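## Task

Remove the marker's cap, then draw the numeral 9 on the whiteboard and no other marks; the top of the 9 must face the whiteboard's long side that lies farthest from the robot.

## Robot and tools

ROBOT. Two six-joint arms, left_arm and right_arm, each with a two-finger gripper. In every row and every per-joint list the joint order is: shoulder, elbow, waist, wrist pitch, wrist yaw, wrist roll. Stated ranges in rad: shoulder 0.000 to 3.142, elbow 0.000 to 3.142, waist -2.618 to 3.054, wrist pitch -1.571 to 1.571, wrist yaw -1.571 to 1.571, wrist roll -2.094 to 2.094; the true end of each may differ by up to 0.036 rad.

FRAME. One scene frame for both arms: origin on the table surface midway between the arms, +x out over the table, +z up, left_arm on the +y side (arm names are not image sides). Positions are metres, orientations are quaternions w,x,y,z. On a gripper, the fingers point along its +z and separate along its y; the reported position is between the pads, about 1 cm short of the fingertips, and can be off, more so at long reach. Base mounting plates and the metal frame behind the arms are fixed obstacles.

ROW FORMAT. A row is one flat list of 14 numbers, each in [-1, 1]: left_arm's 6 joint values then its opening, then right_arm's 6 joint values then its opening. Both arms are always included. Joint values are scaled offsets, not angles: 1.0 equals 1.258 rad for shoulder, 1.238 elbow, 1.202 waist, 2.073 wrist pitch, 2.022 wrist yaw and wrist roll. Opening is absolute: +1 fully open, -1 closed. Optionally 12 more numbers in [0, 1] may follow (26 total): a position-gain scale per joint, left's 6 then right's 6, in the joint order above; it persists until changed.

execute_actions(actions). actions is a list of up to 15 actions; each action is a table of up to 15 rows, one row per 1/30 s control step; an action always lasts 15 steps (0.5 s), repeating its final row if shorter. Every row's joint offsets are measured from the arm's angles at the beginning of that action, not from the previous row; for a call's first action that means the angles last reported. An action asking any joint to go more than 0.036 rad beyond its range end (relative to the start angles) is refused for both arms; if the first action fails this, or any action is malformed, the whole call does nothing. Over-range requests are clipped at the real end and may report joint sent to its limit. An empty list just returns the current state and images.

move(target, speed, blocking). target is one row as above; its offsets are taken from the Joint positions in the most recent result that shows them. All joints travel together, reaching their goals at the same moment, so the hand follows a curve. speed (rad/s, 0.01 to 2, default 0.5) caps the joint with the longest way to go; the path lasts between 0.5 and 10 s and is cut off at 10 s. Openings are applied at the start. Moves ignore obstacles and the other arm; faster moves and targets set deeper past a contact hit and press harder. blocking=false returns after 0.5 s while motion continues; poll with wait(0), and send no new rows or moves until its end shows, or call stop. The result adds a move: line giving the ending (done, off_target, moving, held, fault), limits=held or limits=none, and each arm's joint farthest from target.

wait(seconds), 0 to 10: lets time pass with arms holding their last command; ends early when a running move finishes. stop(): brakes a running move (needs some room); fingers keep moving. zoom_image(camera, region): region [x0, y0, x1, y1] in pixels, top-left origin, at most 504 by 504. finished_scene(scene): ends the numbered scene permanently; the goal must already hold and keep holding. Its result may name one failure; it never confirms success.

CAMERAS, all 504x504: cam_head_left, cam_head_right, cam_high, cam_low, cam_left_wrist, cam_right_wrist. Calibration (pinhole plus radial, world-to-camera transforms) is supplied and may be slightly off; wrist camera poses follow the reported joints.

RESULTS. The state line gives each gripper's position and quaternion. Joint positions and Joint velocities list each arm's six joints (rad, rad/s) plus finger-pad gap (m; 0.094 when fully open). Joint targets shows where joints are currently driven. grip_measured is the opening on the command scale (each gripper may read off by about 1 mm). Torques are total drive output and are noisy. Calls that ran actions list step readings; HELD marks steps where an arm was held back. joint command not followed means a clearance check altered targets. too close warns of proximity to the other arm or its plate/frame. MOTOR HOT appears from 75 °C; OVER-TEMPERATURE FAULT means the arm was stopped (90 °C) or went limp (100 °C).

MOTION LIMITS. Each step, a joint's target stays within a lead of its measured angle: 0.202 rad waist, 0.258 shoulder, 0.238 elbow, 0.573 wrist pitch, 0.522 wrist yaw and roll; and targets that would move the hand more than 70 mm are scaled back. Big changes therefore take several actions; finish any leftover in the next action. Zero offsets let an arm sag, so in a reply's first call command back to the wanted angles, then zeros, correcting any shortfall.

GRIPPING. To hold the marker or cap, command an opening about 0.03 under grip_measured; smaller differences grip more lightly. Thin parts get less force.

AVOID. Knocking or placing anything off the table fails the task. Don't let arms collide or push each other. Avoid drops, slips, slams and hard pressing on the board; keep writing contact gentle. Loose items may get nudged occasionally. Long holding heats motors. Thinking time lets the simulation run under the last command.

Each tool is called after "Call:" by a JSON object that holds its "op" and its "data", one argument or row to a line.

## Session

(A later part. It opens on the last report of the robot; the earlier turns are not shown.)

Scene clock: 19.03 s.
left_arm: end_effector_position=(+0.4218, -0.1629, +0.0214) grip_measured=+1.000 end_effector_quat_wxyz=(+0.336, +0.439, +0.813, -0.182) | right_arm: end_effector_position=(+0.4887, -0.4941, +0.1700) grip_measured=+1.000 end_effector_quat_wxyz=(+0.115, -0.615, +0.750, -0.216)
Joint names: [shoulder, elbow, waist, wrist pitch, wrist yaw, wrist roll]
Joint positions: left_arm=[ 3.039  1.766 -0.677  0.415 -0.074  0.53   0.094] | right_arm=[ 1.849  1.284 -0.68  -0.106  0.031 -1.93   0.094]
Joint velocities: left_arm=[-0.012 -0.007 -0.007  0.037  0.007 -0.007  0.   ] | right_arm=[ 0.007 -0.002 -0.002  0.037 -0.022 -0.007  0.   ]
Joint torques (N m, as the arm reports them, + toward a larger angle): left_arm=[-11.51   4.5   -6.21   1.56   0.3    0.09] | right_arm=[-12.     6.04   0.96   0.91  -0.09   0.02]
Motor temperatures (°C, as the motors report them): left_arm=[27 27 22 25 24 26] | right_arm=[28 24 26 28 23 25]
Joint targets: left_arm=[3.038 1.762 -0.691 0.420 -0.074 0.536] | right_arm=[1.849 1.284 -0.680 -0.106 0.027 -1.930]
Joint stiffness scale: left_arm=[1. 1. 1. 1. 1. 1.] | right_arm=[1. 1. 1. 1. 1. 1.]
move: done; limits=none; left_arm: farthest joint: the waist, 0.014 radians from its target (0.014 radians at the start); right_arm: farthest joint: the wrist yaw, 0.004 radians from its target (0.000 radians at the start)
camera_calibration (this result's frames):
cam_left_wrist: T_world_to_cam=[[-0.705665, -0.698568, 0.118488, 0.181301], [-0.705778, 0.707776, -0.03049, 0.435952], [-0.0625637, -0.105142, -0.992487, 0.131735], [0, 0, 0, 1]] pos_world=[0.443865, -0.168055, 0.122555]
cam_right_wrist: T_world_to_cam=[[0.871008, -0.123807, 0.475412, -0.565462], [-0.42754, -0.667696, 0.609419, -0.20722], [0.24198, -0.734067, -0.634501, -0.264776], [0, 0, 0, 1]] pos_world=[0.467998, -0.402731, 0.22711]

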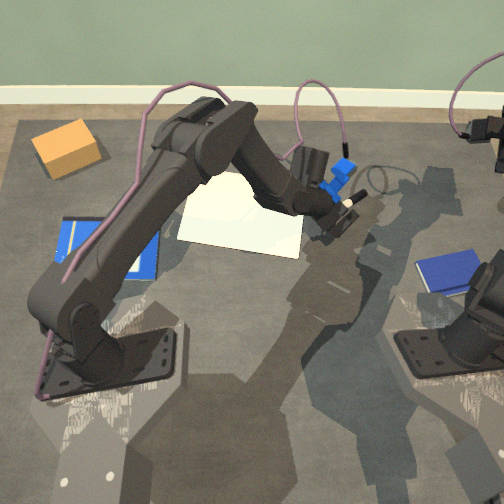

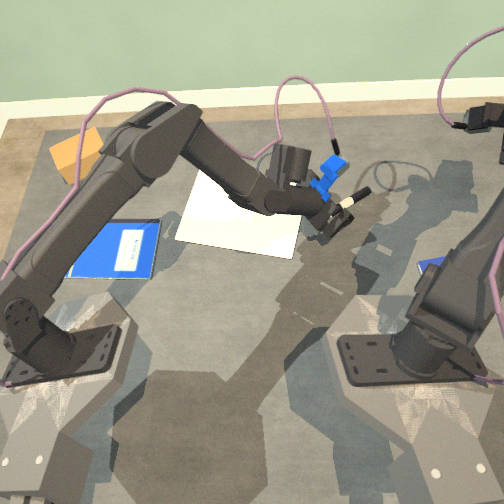

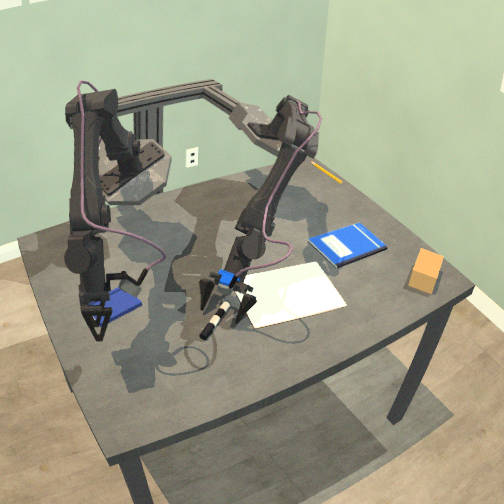

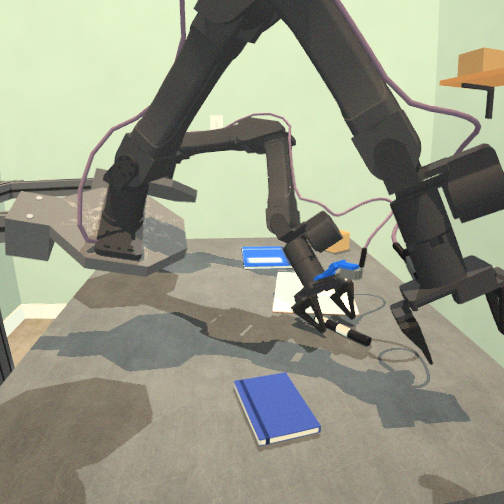

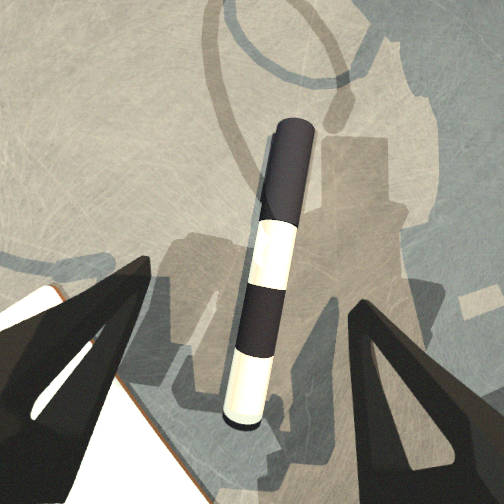

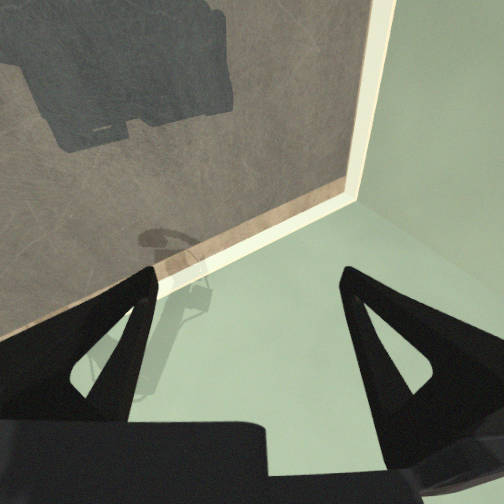

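Call:
{"op": "move", "data": {
  "target": [0.02,-0.008,-0.02,0.017,0,0,1,0,0,0,0,0,0,1],
  "speed": 0.2
}}

Call:
{"op": "execute_actions", "data": {
  "actions": [
    [[0,0,0,0,0,0,-0.2,0,0,0,0,0,0,1]],
    [[0,0,0,0,0,0,-0.7,0,0,0,0,0,0,1]],
    [[0,0,0,0,0,0,-0.7,0,0,0,0,0,0,1]]
  ]
}}

Scene clock: 20.30 s.
left_arm: end_effector_position=(+0.4173, -0.1687, +0.0208) grip_measured=+1.000 end_effector_quat_wxyz=(+0.344, +0.440, +0.809, -0.184) | right_arm: end_effector_position=(+0.4884, -0.4946, +0.1699) grip_measured=+1.000 end_effector_quat_wxyz=(+0.113, -0.615, +0.750, -0.216)
Joint names: [shoulder, elbow, waist, wrist pitch, wrist yaw, wrist roll]
Joint positions: left_arm=[ 3.054  1.766 -0.688  0.445 -0.075  0.53   0.094] | right_arm=[ 1.849  1.284 -0.68  -0.106  0.034 -1.93   0.094]
Joint velocities: left_arm=[ 0.002  0.012  0.002  0.022 -0.037  0.007  0.   ] | right_arm=[-0.012 -0.007 -0.007  0.022  0.066 -0.11   0.   ]
Joint torques (N m, as the arm reports them, + toward a larger angle): left_arm=[-10.86   4.05  -6.04   1.55   0.33   0.02] | right_arm=[-11.92   6.09   0.91   0.93  -0.08   0.03]
Motor temperatures (°C, as the motors report them): left_arm=[28 27 23 25 24 26] | right_arm=[29 24 26 28 23 25]
Joint targets: left_arm=[3.064 1.756 -0.701 0.450 -0.074 0.530] | right_arm=[1.849 1.284 -0.680 -0.106 0.031 -1.930]
Joint stiffness scale: left_arm=[1. 1. 1. 1. 1. 1.] | right_arm=[1. 1. 1. 1. 1. 1.]
move: done; limits=none; left_arm: farthest joint: the waist, 0.013 radians from its target (0.024 radians at the start); right_arm: farthest joint: the wrist yaw, 0.003 radians from its target (0.000 radians at the start)
camera_calibration (this result's frames):
cam_left_wrist: T_world_to_cam=[[-0.710174, -0.69452, 0.115302, 0.176792], [-0.702345, 0.710222, -0.047914, 0.436225], [-0.0486125, -0.115009, -0.992174, 0.122719], [0, 0, 0, 1]] pos_world=[0.437899, -0.172917, 0.122276]
cam_right_wrist: T_world_to_cam=[[0.871595, -0.124, 0.474284, -0.565424], [-0.4276, -0.665456, 0.611822, -0.206947], [0.239749, -0.736065, -0.633031, -0.265263], [0, 0, 0, 1]] pos_world=[0.467927, -0.403077, 0.226866]

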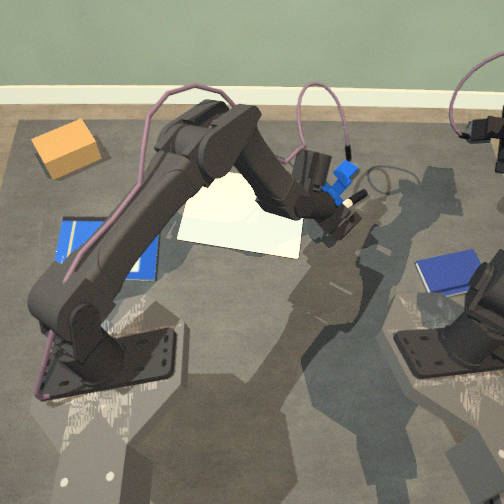

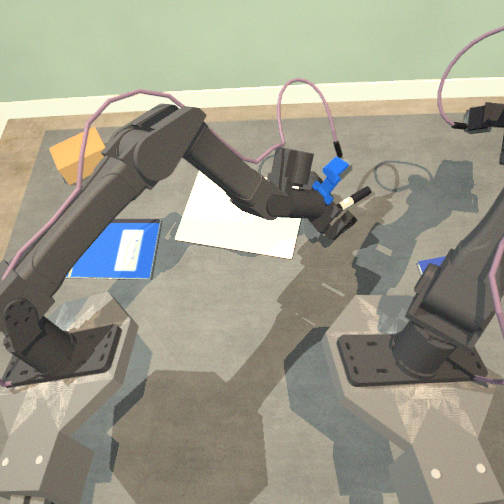

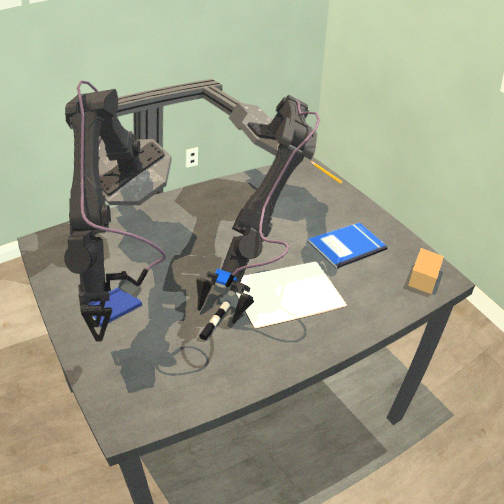

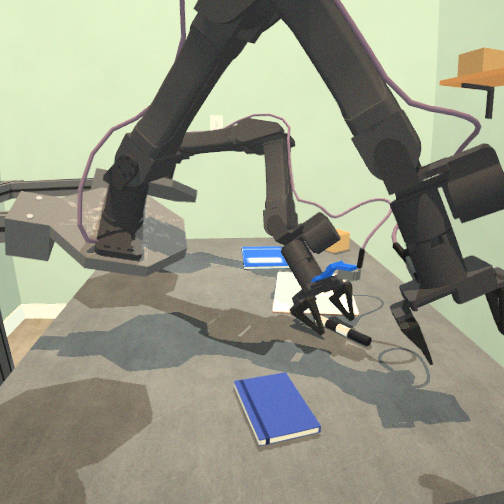

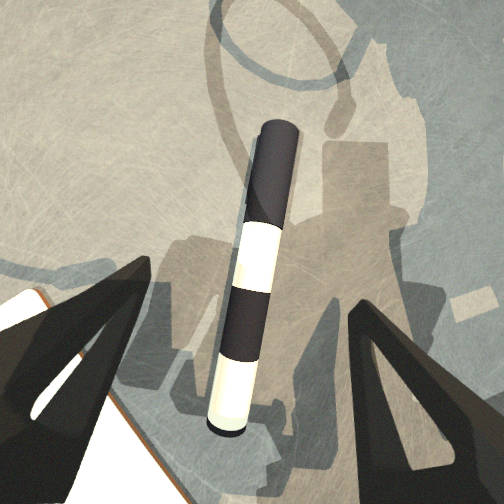

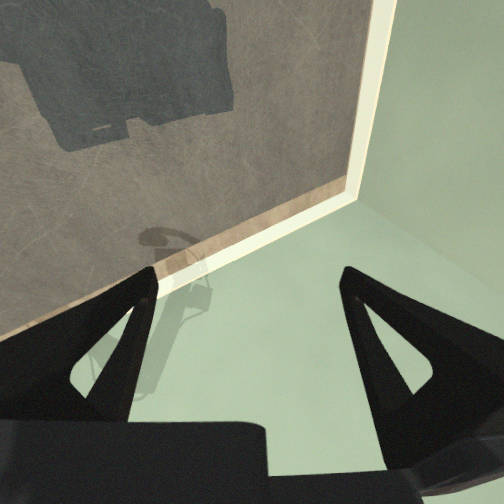

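Scene clock: 21.80 s.
left_arm: end_effector_position=(+0.4174, -0.1687, +0.0208) grip_measured=-0.682 end_effector_quat_wxyz=(+0.344, +0.440, +0.809, -0.183) | right_arm: end_effector_position=(+0.4874, -0.4962, +0.1698) grip_measured=+1.000 end_effector_quat_wxyz=(+0.108, -0.614, +0.751, -0.218)
Joint names: [shoulder, elbow, waist, wrist pitch, wrist yaw, wrist roll]
Joint positions: left_arm=[ 3.054  1.766 -0.688  0.445 -0.076  0.53   0.015] | right_arm=[ 1.849  1.284 -0.68  -0.106  0.045 -1.93   0.094]
Joint velocities: left_arm=[-0.007 -0.017 -0.017 -0.022 -0.066  0.051  0.001] | right_arm=[ 0.002 -0.002  0.012  0.007  0.007 -0.051  0.   ]
Joint torques (N m, as the arm reports them, + toward a larger angle): left_arm=[-11.37   4.76  -5.1    1.52   0.29   0.03] | right_arm=[-11.98   6.05   0.93   0.91  -0.06   0.03]
Motor temperatures (°C, as the motors report them): left_arm=[28 27 23 25 24 26] | right_arm=[29 24 26 28 23 25]
Joint targets: left_arm=[3.054 1.766 -0.688 0.445 -0.076 0.530] | right_arm=[1.849 1.284 -0.680 -0.106 0.041 -1.930]
Joint stiffness scale: left_arm=[1. 1. 1. 1. 1. 1.] | right_arm=[1. 1. 1. 1. 1. 1.]
Step readings (joint positions; steps 1 to 15: 1st action; 16 to 30: 2nd action; 31 to 45: 3rd action):
0: left_arm=[3.054 1.766 -0.688 0.445 -0.075 0.530] | right_arm=[1.849 1.284 -0.680 -0.106 0.034 -1.930]
1: left_arm=[3.054 1.766 -0.688 0.445 -0.075 0.530] | right_arm=[1.849 1.284 -0.680 -0.106 0.035 -1.930]
2: left_arm=[3.054 1.766 -0.688 0.445 -0.075 0.530] | right_arm=[1.849 1.284 -0.680 -0.106 0.036 -1.930]
4: left_arm=[3.054 1.766 -0.688 0.445 -0.075 0.530] | right_arm=[1.849 1.284 -0.680 -0.106 0.037 -1.930]
8: left_arm=[3.054 1.766 -0.688 0.445 -0.075 0.530] | right_arm=[1.849 1.284 -0.680 -0.106 0.037 -1.930]
15: left_arm=[3.054 1.766 -0.688 0.445 -0.075 0.530] | right_arm=[1.849 1.284 -0.680 -0.106 0.038 -1.930]
16: left_arm=[3.054 1.766 -0.688 0.445 -0.075 0.530] | right_arm=[1.849 1.284 -0.680 -0.106 0.038 -1.930]
17: left_arm=[3.054 1.766 -0.688 0.445 -0.076 0.530] | right_arm=[1.849 1.284 -0.680 -0.106 0.039 -1.930]
19: left_arm=[3.054 1.766 -0.688 0.445 -0.076 0.530] | right_arm=[1.849 1.284 -0.680 -0.106 0.040 -1.930]
23: left_arm=[3.054 1.766 -0.688 0.445 -0.076 0.530] | right_arm=[1.849 1.284 -0.680 -0.106 0.041 -1.930]
30: left_arm=[3.054 1.766 -0.688 0.445 -0.076 0.530] | right_arm=[1.849 1.284 -0.680 -0.106 0.041 -1.930]
31: left_arm=[3.054 1.766 -0.688 0.445 -0.076 0.530] | right_arm=[1.849 1.284 -0.680 -0.106 0.042 -1.930]
32: left_arm=[3.054 1.766 -0.688 0.445 -0.076 0.530] | right_arm=[1.849 1.284 -0.680 -0.106 0.042 -1.930]
34: left_arm=[3.054 1.766 -0.688 0.445 -0.076 0.530] | right_arm=[1.849 1.284 -0.680 -0.106 0.043 -1.930]
38: left_arm=[3.054 1.766 -0.688 0.445 -0.076 0.530] | right_arm=[1.849 1.284 -0.680 -0.106 0.044 -1.930]
45: Joint positions above
camera_calibration (this result's frames):
cam_left_wrist: T_world_to_cam=[[-0.709788, -0.695009, 0.114734, 0.176718], [-0.702772, 0.709796, -0.0479771, 0.436375], [-0.0480935, -0.114686, -0.992237, 0.122585], [0, 0, 0, 1]] pos_world=[0.438, -0.172858, 0.122294]
cam_right_wrist: T_world_to_cam=[[0.873343, -0.124601, 0.470899, -0.565312], [-0.427735, -0.6587, 0.618996, -0.206118], [0.233054, -0.742016, -0.628568, -0.266719], [0, 0, 0, 1]] pos_world=[0.467708, -0.404119, 0.22614]

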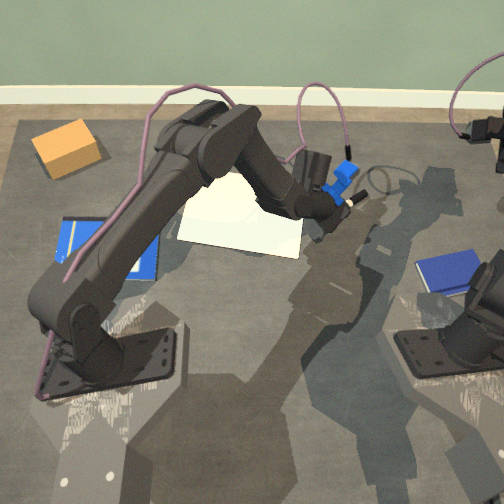

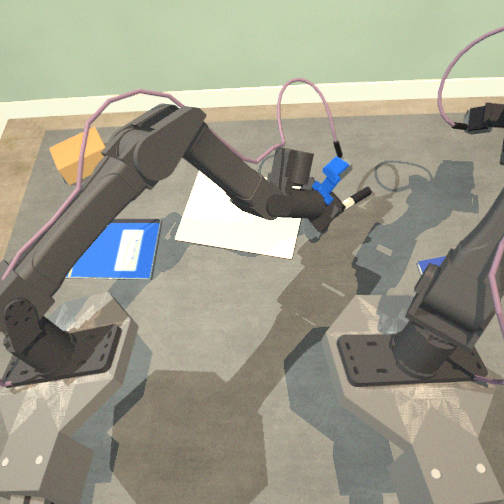

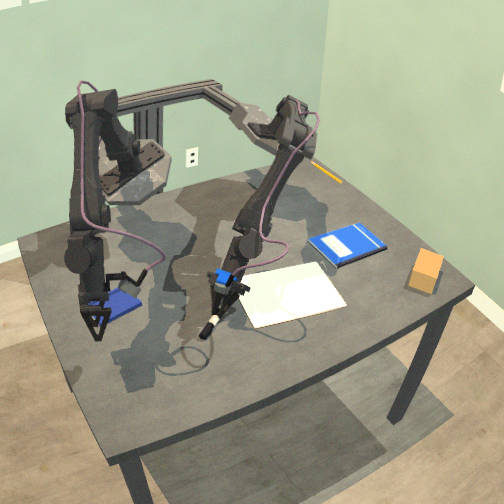

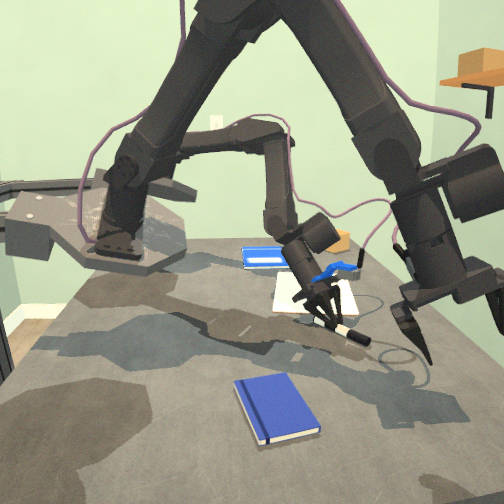

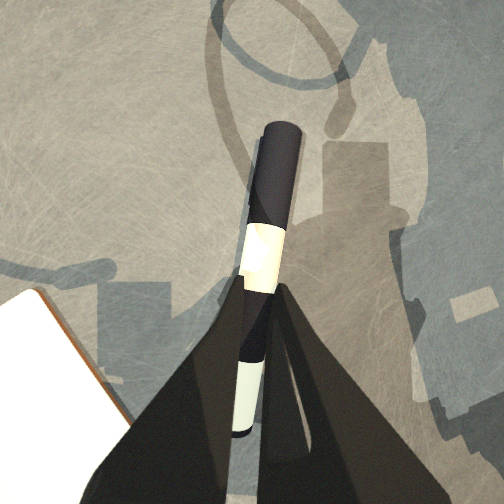

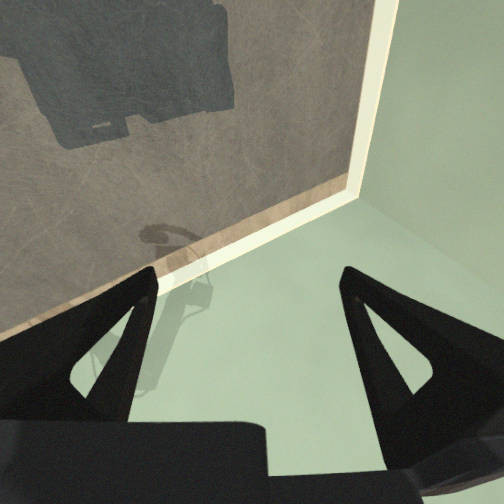

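Call:
{"op": "zoom_image", "data": {
  "camera": "cam_low",
  "region": [290,290,380,350]
}}

Region (290, 290, 380, 350) of cam_low's 504x504 image, scaled by 5.600, with more detail than that image has.

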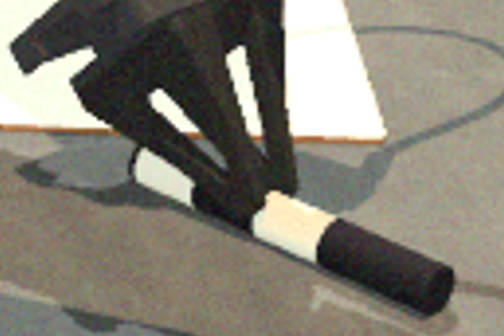

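Call:
{"op": "execute_actions", "data": {
  "actions": [
    [[0,0,0,0,0,0,-0.3,0,0,0,0,0,0,1]],
    [[0.02,0,0,0.008,0,0,-0.3,0,0,0,0,0,0,1]],
    [[0,0,0,0,0,0,-0.74,0,0,0,0,0,0,1]],
    [[0,0,0,0,0,0,-0.74,0,0,0,0,0,0,1]]
  ]
}}

Call:
{"op": "zoom_image", "data": {
  "camera": "cam_low",
  "region": [290,290,380,350]
}}

Scene clock: 24.40 s.
left_arm: end_effector_position=(+0.4130, -0.1684, +0.0145) grip_measured=-0.647 end_effector_quat_wxyz=(+0.342, +0.441, +0.810, -0.183) | right_arm: end_effector_position=(+0.4863, -0.4981, +0.1697) grip_measured=+1.000 end_effector_quat_wxyz=(+0.103, -0.613, +0.752, -0.220)
Joint names: [shoulder, elbow, waist, wrist pitch, wrist yaw, wrist roll]
Joint positions: left_arm=[ 3.07   1.766 -0.688  0.457 -0.077  0.53   0.017] | right_arm=[ 1.849  1.284 -0.68  -0.106  0.057 -1.93   0.094]
Joint velocities: left_arm=[ 0.012 -0.022  0.007  0.022 -0.037 -0.022 -0.   ] | right_arm=[-0.002 -0.017  0.002 -0.022  0.022 -0.022  0.   ]
Joint torques (N m, as the arm reports them, + toward a larger angle): left_arm=[-11.32   4.66  -5.07   1.51   0.3    0.02] | right_arm=[-11.93   6.02   0.95   0.91  -0.07   0.03]
Motor temperatures (°C, as the motors report them): left_arm=[29 27 23 25 24 26] | right_arm=[29 24 26 28 23 25]
Joint targets: left_arm=[3.070 1.766 -0.688 0.457 -0.077 0.530] | right_arm=[1.849 1.284 -0.680 -0.106 0.054 -1.930]
Joint stiffness scale: left_arm=[1. 1. 1. 1. 1. 1.] | right_arm=[1. 1. 1. 1. 1. 1.]
Step readings (joint positions; steps 1 to 15: 1st action; 16 to 30: 2nd action; 31 to 45: 3rd action; 46 to 60: 4th action):
0: left_arm=[3.054 1.766 -0.688 0.445 -0.076 0.530] | right_arm=[1.849 1.284 -0.680 -0.106 0.045 -1.930]
1: left_arm=[3.054 1.766 -0.688 0.445 -0.076 0.530] | right_arm=[1.849 1.284 -0.680 -0.106 0.045 -1.930]
2: left_arm=[3.054 1.766 -0.688 0.445 -0.076 0.530] | right_arm=[1.849 1.284 -0.680 -0.106 0.046 -1.930]
4: left_arm=[3.054 1.766 -0.688 0.445 -0.076 0.530] | right_arm=[1.849 1.284 -0.680 -0.106 0.047 -1.930]
8: left_arm=[3.054 1.766 -0.688 0.445 -0.076 0.530] | right_arm=[1.849 1.284 -0.680 -0.106 0.047 -1.930]
15: left_arm=[3.054 1.766 -0.688 0.445 -0.076 0.530] | right_arm=[1.849 1.284 -0.680 -0.106 0.048 -1.930]
16: left_arm=[3.056 1.766 -0.688 0.447 -0.076 0.530] | right_arm=[1.849 1.284 -0.680 -0.106 0.049 -1.930]
17: left_arm=[3.057 1.766 -0.688 0.451 -0.076 0.530] | right_arm=[1.849 1.284 -0.680 -0.106 0.049 -1.930]
19: left_arm=[3.061 1.766 -0.688 0.455 -0.076 0.530] | right_arm=[1.849 1.284 -0.680 -0.106 0.050 -1.930]
23: left_arm=[3.068 1.766 -0.688 0.455 -0.076 0.530] | right_arm=[1.849 1.284 -0.680 -0.106 0.051 -1.930]
30: left_arm=[3.070 1.766 -0.688 0.457 -0.076 0.530] | right_arm=[1.849 1.284 -0.680 -0.106 0.051 -1.930]
31: left_arm=[3.070 1.766 -0.688 0.457 -0.076 0.530] | right_arm=[1.849 1.284 -0.680 -0.106 0.052 -1.930]
32: left_arm=[3.070 1.766 -0.688 0.457 -0.076 0.530] | right_arm=[1.849 1.284 -0.680 -0.106 0.052 -1.930]
34: left_arm=[3.070 1.766 -0.688 0.457 -0.076 0.530] | right_arm=[1.849 1.284 -0.680 -0.106 0.053 -1.930]
38: left_arm=[3.070 1.766 -0.688 0.457 -0.077 0.530] | right_arm=[1.849 1.284 -0.680 -0.106 0.054 -1.930]
45: left_arm=[3.070 1.766 -0.688 0.457 -0.077 0.530] | right_arm=[1.849 1.284 -0.680 -0.106 0.054 -1.930]
46: left_arm=[3.070 1.766 -0.688 0.457 -0.077 0.530] | right_arm=[1.849 1.284 -0.680 -0.106 0.055 -1.930]
47: left_arm=[3.070 1.766 -0.688 0.457 -0.077 0.530] | right_arm=[1.849 1.284 -0.680 -0.106 0.055 -1.930]
49: left_arm=[3.070 1.766 -0.688 0.457 -0.077 0.530] | right_arm=[1.849 1.284 -0.680 -0.106 0.056 -1.930]
53: left_arm=[3.070 1.766 -0.688 0.457 -0.077 0.530] | right_arm=[1.849 1.284 -0.680 -0.106 0.057 -1.930]
60: Joint positions above
camera_calibration (this result's frames):
cam_left_wrist: T_world_to_cam=[[-0.70994, -0.69495, 0.114148, 0.174558], [-0.702447, 0.710377, -0.0439648, 0.432661], [-0.0505351, -0.111396, -0.99249, 0.11774], [0, 0, 0, 1]] pos_world=[0.433797, -0.172928, 0.115952]
cam_right_wrist: T_world_to_cam=[[0.875453, -0.125382, 0.466757, -0.565185], [-0.427808, -0.650368, 0.627695, -0.205086], [0.224862, -0.7492, -0.623006, -0.268488], [0, 0, 0, 1]] pos_world=[0.467428, -0.405397, 0.225266]

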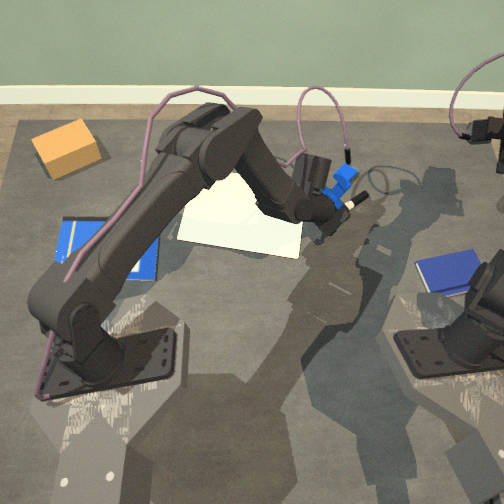

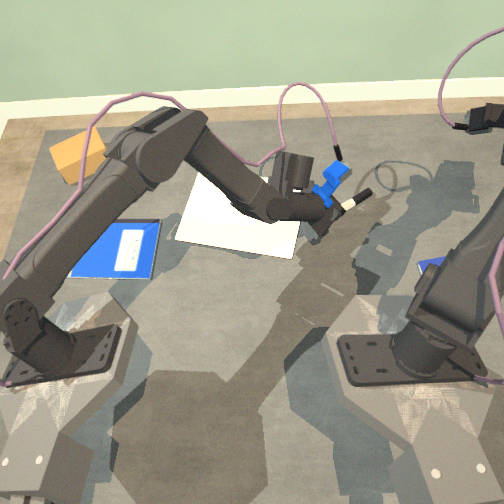

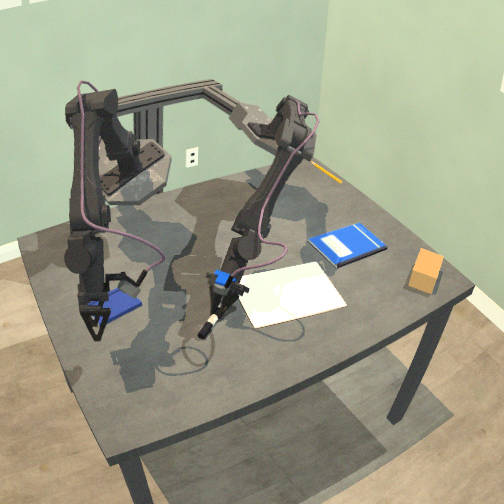

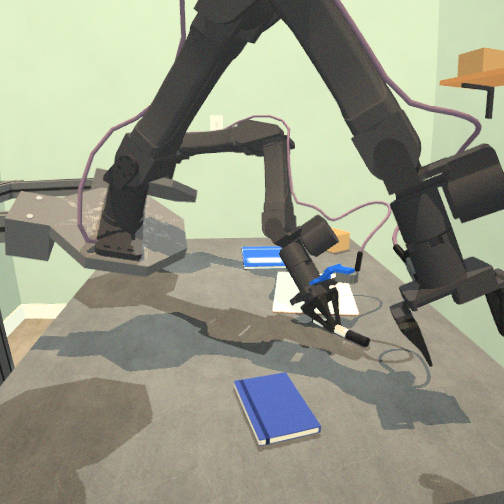

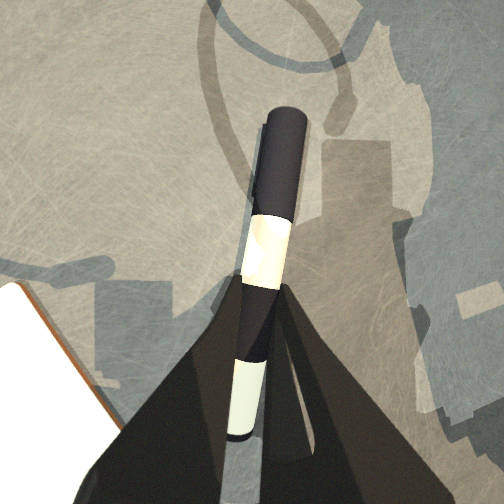

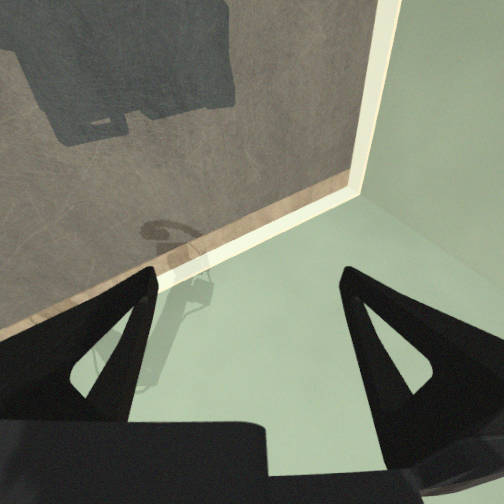

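Region (290, 290, 380, 350) of cam_low's 504x504 image, scaled by 5.600, with more detail than that image has.

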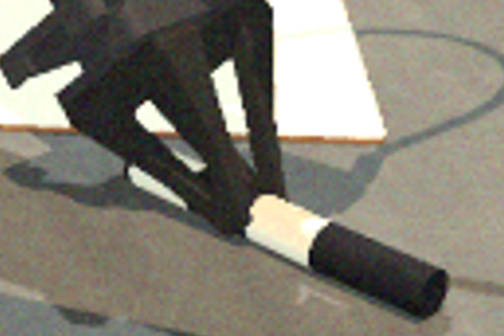

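Call:
{"op": "move", "data": {
  "target": [-0.2,0,0,-0.12,0,0,-0.74,0,-0.359,0.19,0.196,-0.142,0.955,0.2],
  "speed": 1.0
}}

Scene clock: 29.23 s.
left_arm: end_effector_position=(+0.4645, -0.1581, +0.1027) grip_measured=-0.647 end_effector_quat_wxyz=(+0.342, +0.440, +0.810, -0.182) | right_arm: end_effector_position=(+0.4603, -0.3082, +0.1285) grip_measured=+0.203 end_effector_quat_wxyz=(+0.264, +0.148, +0.941, +0.155)
Joint names: [shoulder, elbow, waist, wrist pitch, wrist yaw, wrist roll]
Joint positions: left_arm=[ 2.834  1.766 -0.688  0.221 -0.078  0.53   0.017] | right_arm=[ 1.849  0.852 -0.464  0.283 -0.217 -0.001  0.057]
Joint velocities: left_arm=[ 0.012 -0.002 -0.002 -0.022 -0.037 -0.007  0.   ] | right_arm=[-0.002  0.002 -0.022 -0.022 -0.051 -0.022 -0.001]
Joint torques (N m, as the arm reports them, + toward a larger angle): left_arm=[-12.92   5.6   -5.25   1.37   0.31   0.02] | right_arm=[-9.7   2.94  2.67  1.04 -0.37  0.07]
Motor temperatures (°C, as the motors report them): left_arm=[30 27 23 25 24 26] | right_arm=[30 24 26 28 23 25]
Joint targets: left_arm=[2.818 1.766 -0.688 0.208 -0.077 0.530] | right_arm=[1.849 0.840 -0.452 0.301 -0.230 0.001]
Joint stiffness scale: left_arm=[1. 1. 1. 1. 1. 1.] | right_arm=[1. 1. 1. 1. 1. 1.]
move: done; limits=none; left_arm: farthest joint: the shoulder, 0.015 radians from its target (0.252 radians at the start); right_arm: farthest joint: the wrist pitch, 0.017 radians from its target (0.406 radians at the start)
camera_calibration (this result's frames):
cam_left_wrist: T_world_to_cam=[[-0.709399, -0.695638, 0.113318, 0.20788], [-0.703038, 0.709797, -0.0438878, 0.465599], [-0.0499025, -0.110801, -0.992589, 0.208832], [0, 0, 0, 1]] pos_world=[0.485225, -0.162733, 0.204162]
cam_right_wrist: T_world_to_cam=[[-0.184516, -0.920062, -0.3456, -0.152095], [-0.980718, 0.149322, 0.126079, 0.498624], [-0.0643944, 0.3622, -0.929874, 0.369048], [0, 0, 0, 1]] pos_world=[0.48471, -0.348061, 0.227739]

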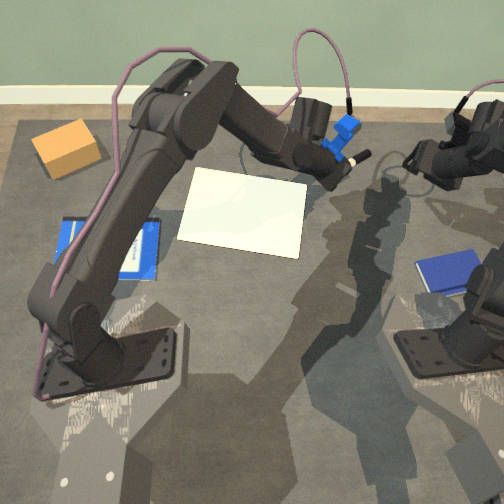

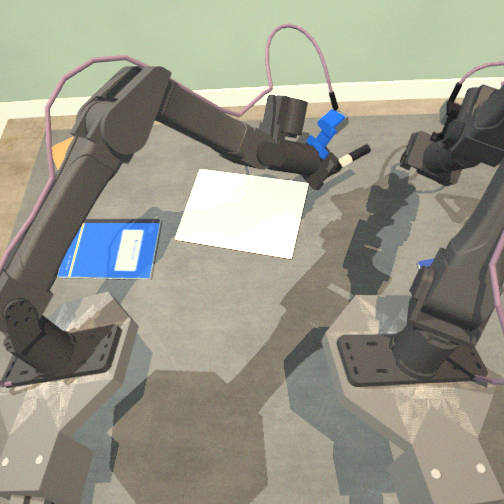

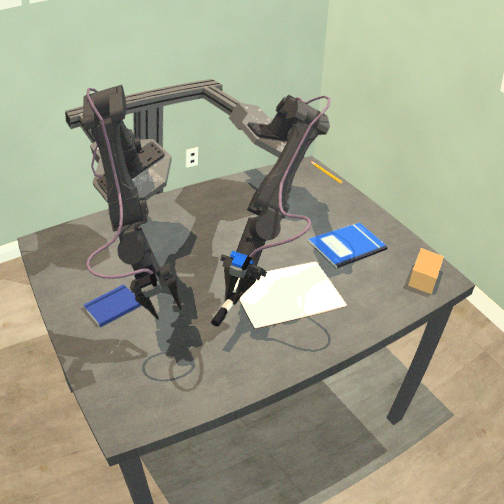

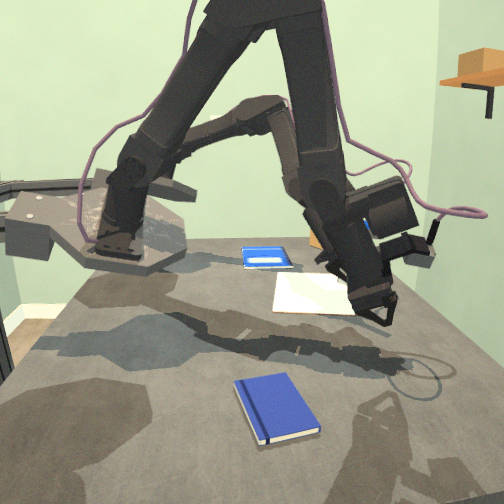

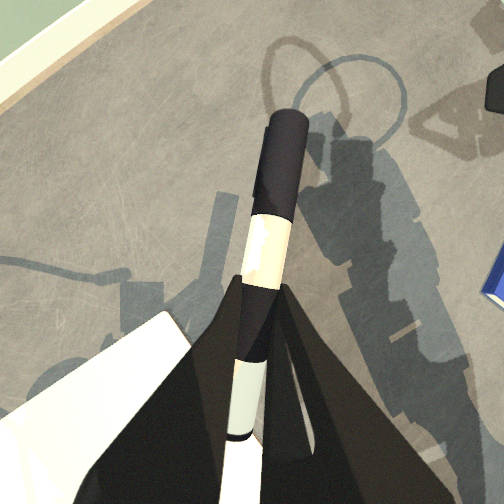

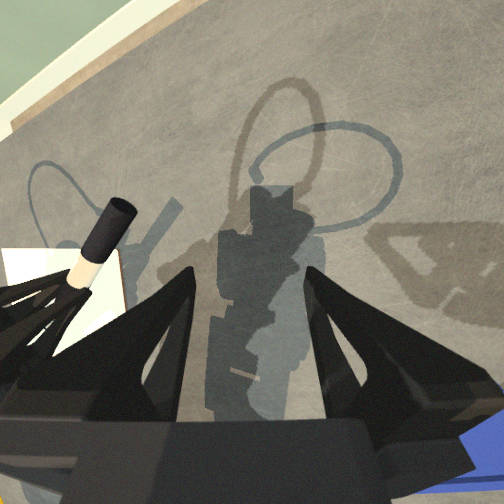

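Call:
{"op": "move", "data": {
  "target": [0,0,0,0,0,0,-0.74,0.005,-0.02,0.17,0.018,-0.008,0.417,0.2],
  "speed": 0.7
}}

Scene clock: 31.87 s.
left_arm: end_effector_position=(+0.4645, -0.1580, +0.1026) grip_measured=-0.647 end_effector_quat_wxyz=(+0.342, +0.440, +0.810, -0.182) | right_arm: end_effector_position=(+0.4722, -0.2213, +0.1511) grip_measured=+0.203 end_effector_quat_wxyz=(+0.164, +0.444, +0.826, +0.306)
Joint names: [shoulder, elbow, waist, wrist pitch, wrist yaw, wrist roll]
Joint positions: left_arm=[ 2.834  1.766 -0.688  0.221 -0.079  0.53   0.017] | right_arm=[ 1.849  0.839 -0.271  0.305 -0.225  0.842  0.057]
Joint velocities: left_arm=[-0.017  0.017  0.002 -0.066  0.007 -0.037  0.001] | right_arm=[ 0.002 -0.007  0.012 -0.095  0.037 -0.022  0.   ]
Joint torques (N m, as the arm reports them, + toward a larger angle): left_arm=[-11.84   5.62  -5.28   1.52   0.32   0.02] | right_arm=[-8.93  3.07  3.24  1.09 -0.34  0.  ]
Motor temperatures (°C, as the motors report them): left_arm=[31 27 23 25 24 26] | right_arm=[30 24 26 28 23 25]
Joint targets: left_arm=[2.834 1.766 -0.688 0.221 -0.078 0.530] | right_arm=[1.856 0.827 -0.259 0.320 -0.233 0.842]
Joint stiffness scale: left_arm=[1. 1. 1. 1. 1. 1.] | right_arm=[1. 1. 1. 1. 1. 1.]
move: done; limits=none; left_arm: farthest joint: the wrist yaw, 0.001 radians from its target (0.000 radians at the start); right_arm: farthest joint: the wrist pitch, 0.016 radians from its target (0.037 radians at the start)
camera_calibration (this result's frames):
cam_left_wrist: T_world_to_cam=[[-0.709013, -0.696151, 0.112578, 0.207861], [-0.703431, 0.709454, -0.0431214, 0.465542], [-0.0498497, -0.109764, -0.992707, 0.208875], [0, 0, 0, 1]] pos_world=[0.485266, -0.162651, 0.204026]
cam_right_wrist: T_world_to_cam=[[-0.627313, -0.44499, -0.63911, 0.296433], [-0.77421, 0.444999, 0.450083, 0.413421], [0.0841213, 0.777149, -0.623669, 0.334823], [0, 0, 0, 1]] pos_world=[0.477866, -0.31227, 0.212199]

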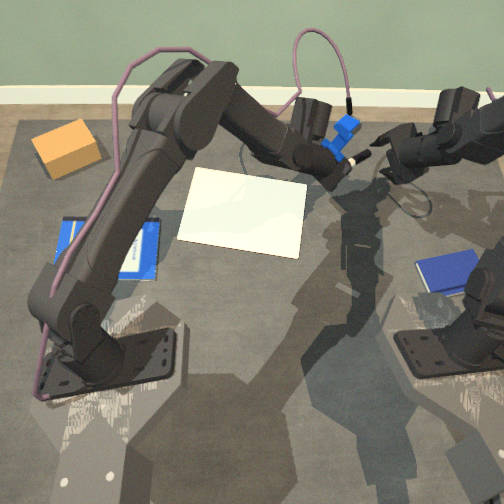

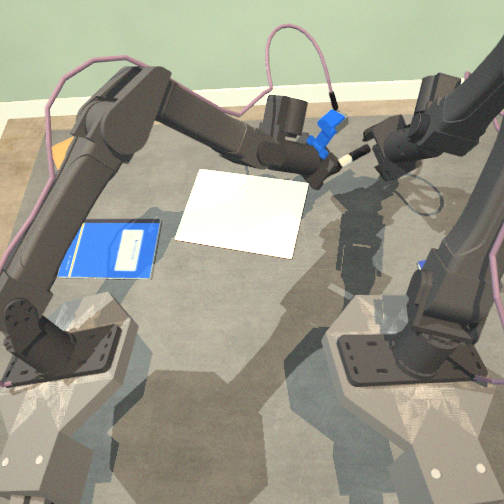

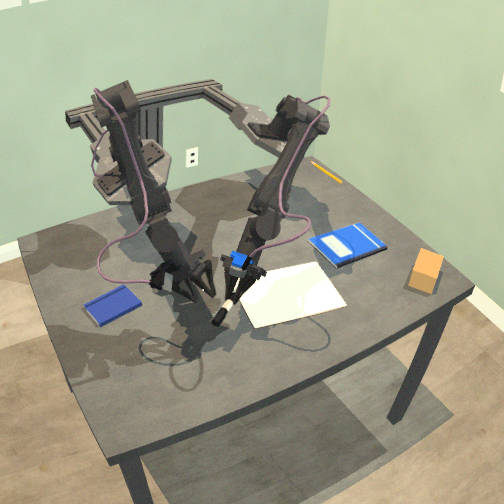

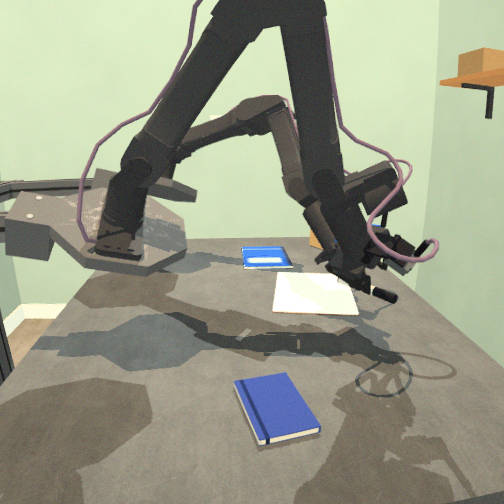

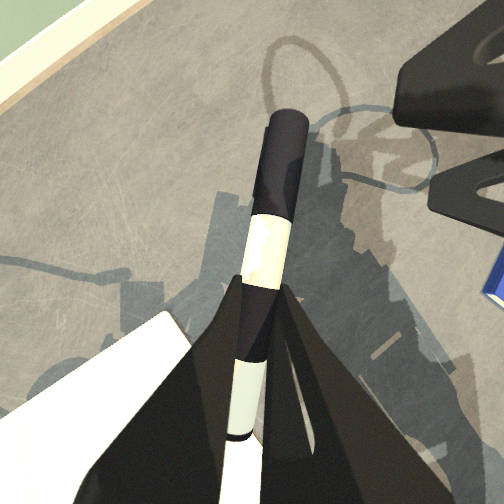

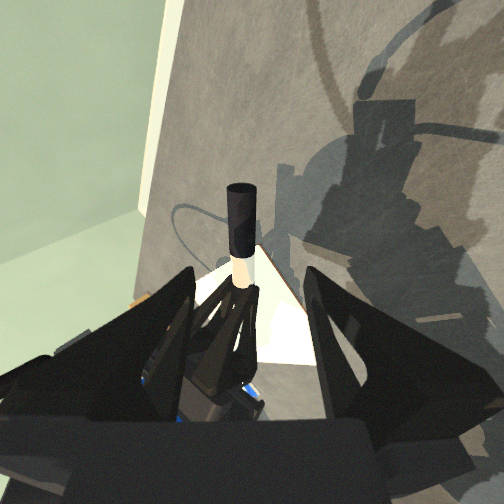

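Call:
{"op": "move", "data": {
  "target": [0,0,0,0,0,0,-0.74,0.2,0.14,-0.015,0.042,0,0,0.2],
  "speed": 0.3
}}

Scene clock: 33.50 s.
left_arm: end_effector_position=(+0.4652, -0.1545, +0.0998) grip_measured=-0.647 end_effector_quat_wxyz=(+0.338, +0.440, +0.813, -0.177) | right_arm: end_effector_position=(+0.4971, -0.2160, +0.0991) grip_measured=+0.203 end_effector_quat_wxyz=(+0.159, +0.448, +0.825, +0.304)
Joint names: [shoulder, elbow, waist, wrist pitch, wrist yaw, wrist roll]
Joint positions: left_arm=[ 2.834  1.766 -0.684  0.213 -0.087  0.53   0.017] | right_arm=[ 2.087  0.989 -0.282  0.382 -0.232  0.843  0.057]
Joint velocities: left_arm=[-0.022  0.022 -0.012 -0.037 -0.037 -0.051 -0.   ] | right_arm=[ 0.012 -0.012 -0.002 -0.007 -0.007  0.007  0.   ]
Joint torques (N m, as the arm reports them, + toward a larger angle): left_arm=[-11.83   5.58  -5.62   1.61   0.39   0.03] | right_arm=[-9.52  5.62  2.01  1.   -0.18  0.01]
Motor temperatures (°C, as the motors report them): left_arm=[31 27 23 25 24 26] | right_arm=[29 24 26 28 23 25]
Joint targets: left_arm=[2.834 1.766 -0.689 0.221 -0.080 0.530] | right_arm=[2.101 1.012 -0.289 0.392 -0.225 0.842]
Joint stiffness scale: left_arm=[1. 1. 1. 1. 1. 1.] | right_arm=[1. 1. 1. 1. 1. 1.]
move: off_target (right_arm); limits=none; left_arm: farthest joint: the wrist pitch, 0.008 radians from its target (0.000 radians at the start); right_arm: farthest joint: the elbow, 0.023 radians from its target (0.173 radians at the start)
camera_calibration (this result's frames):
cam_left_wrist: T_world_to_cam=[[-0.704641, -0.701164, 0.108863, 0.208665], [-0.70744, 0.706077, -0.0313722, 0.463586], [-0.0548688, -0.0991203, -0.993562, 0.210564], [0, 0, 0, 1]] pos_world=[0.486546, -0.160148, 0.201037]
cam_right_wrist: T_world_to_cam=[[-0.637973, -0.438756, -0.632838, 0.287236], [-0.765821, 0.447598, 0.461708, 0.448965], [0.0806798, 0.779198, -0.621563, 0.298135], [0, 0, 0, 1]] pos_world=[0.503022, -0.307236, 0.159793]

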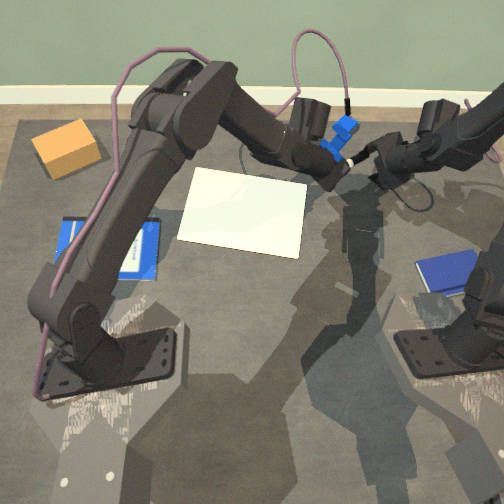

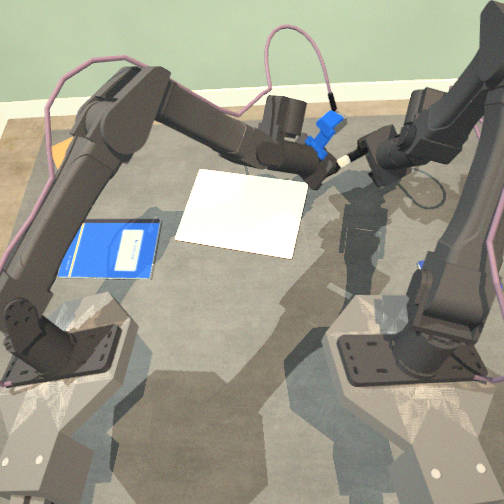

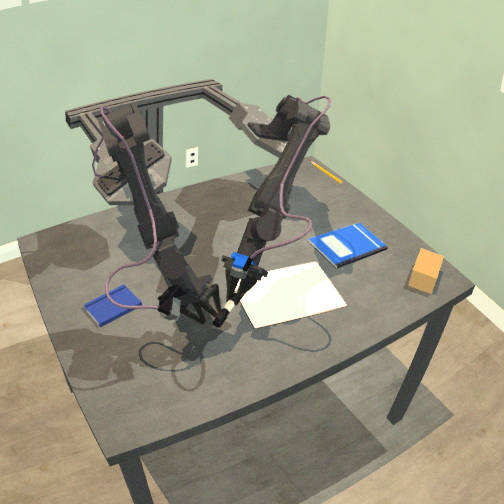

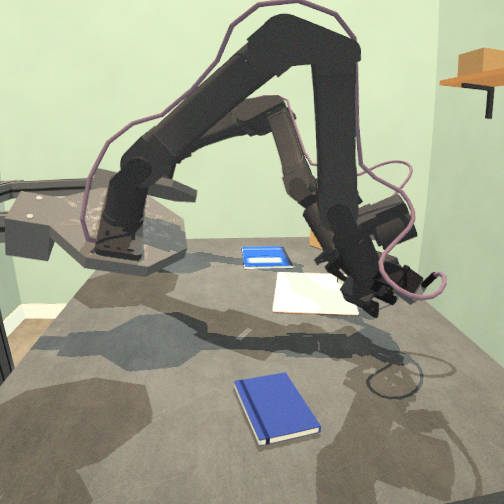

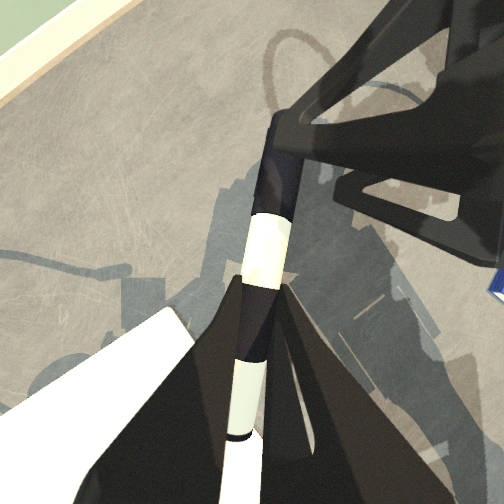

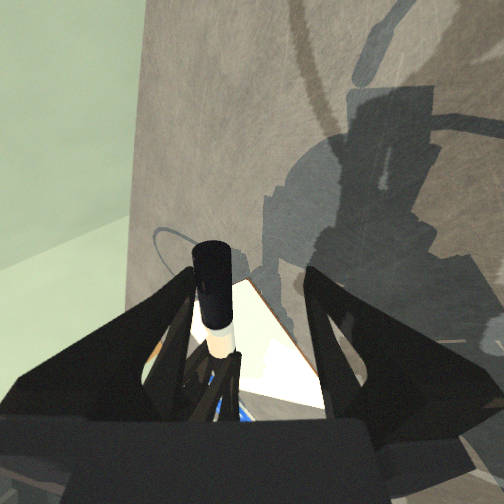

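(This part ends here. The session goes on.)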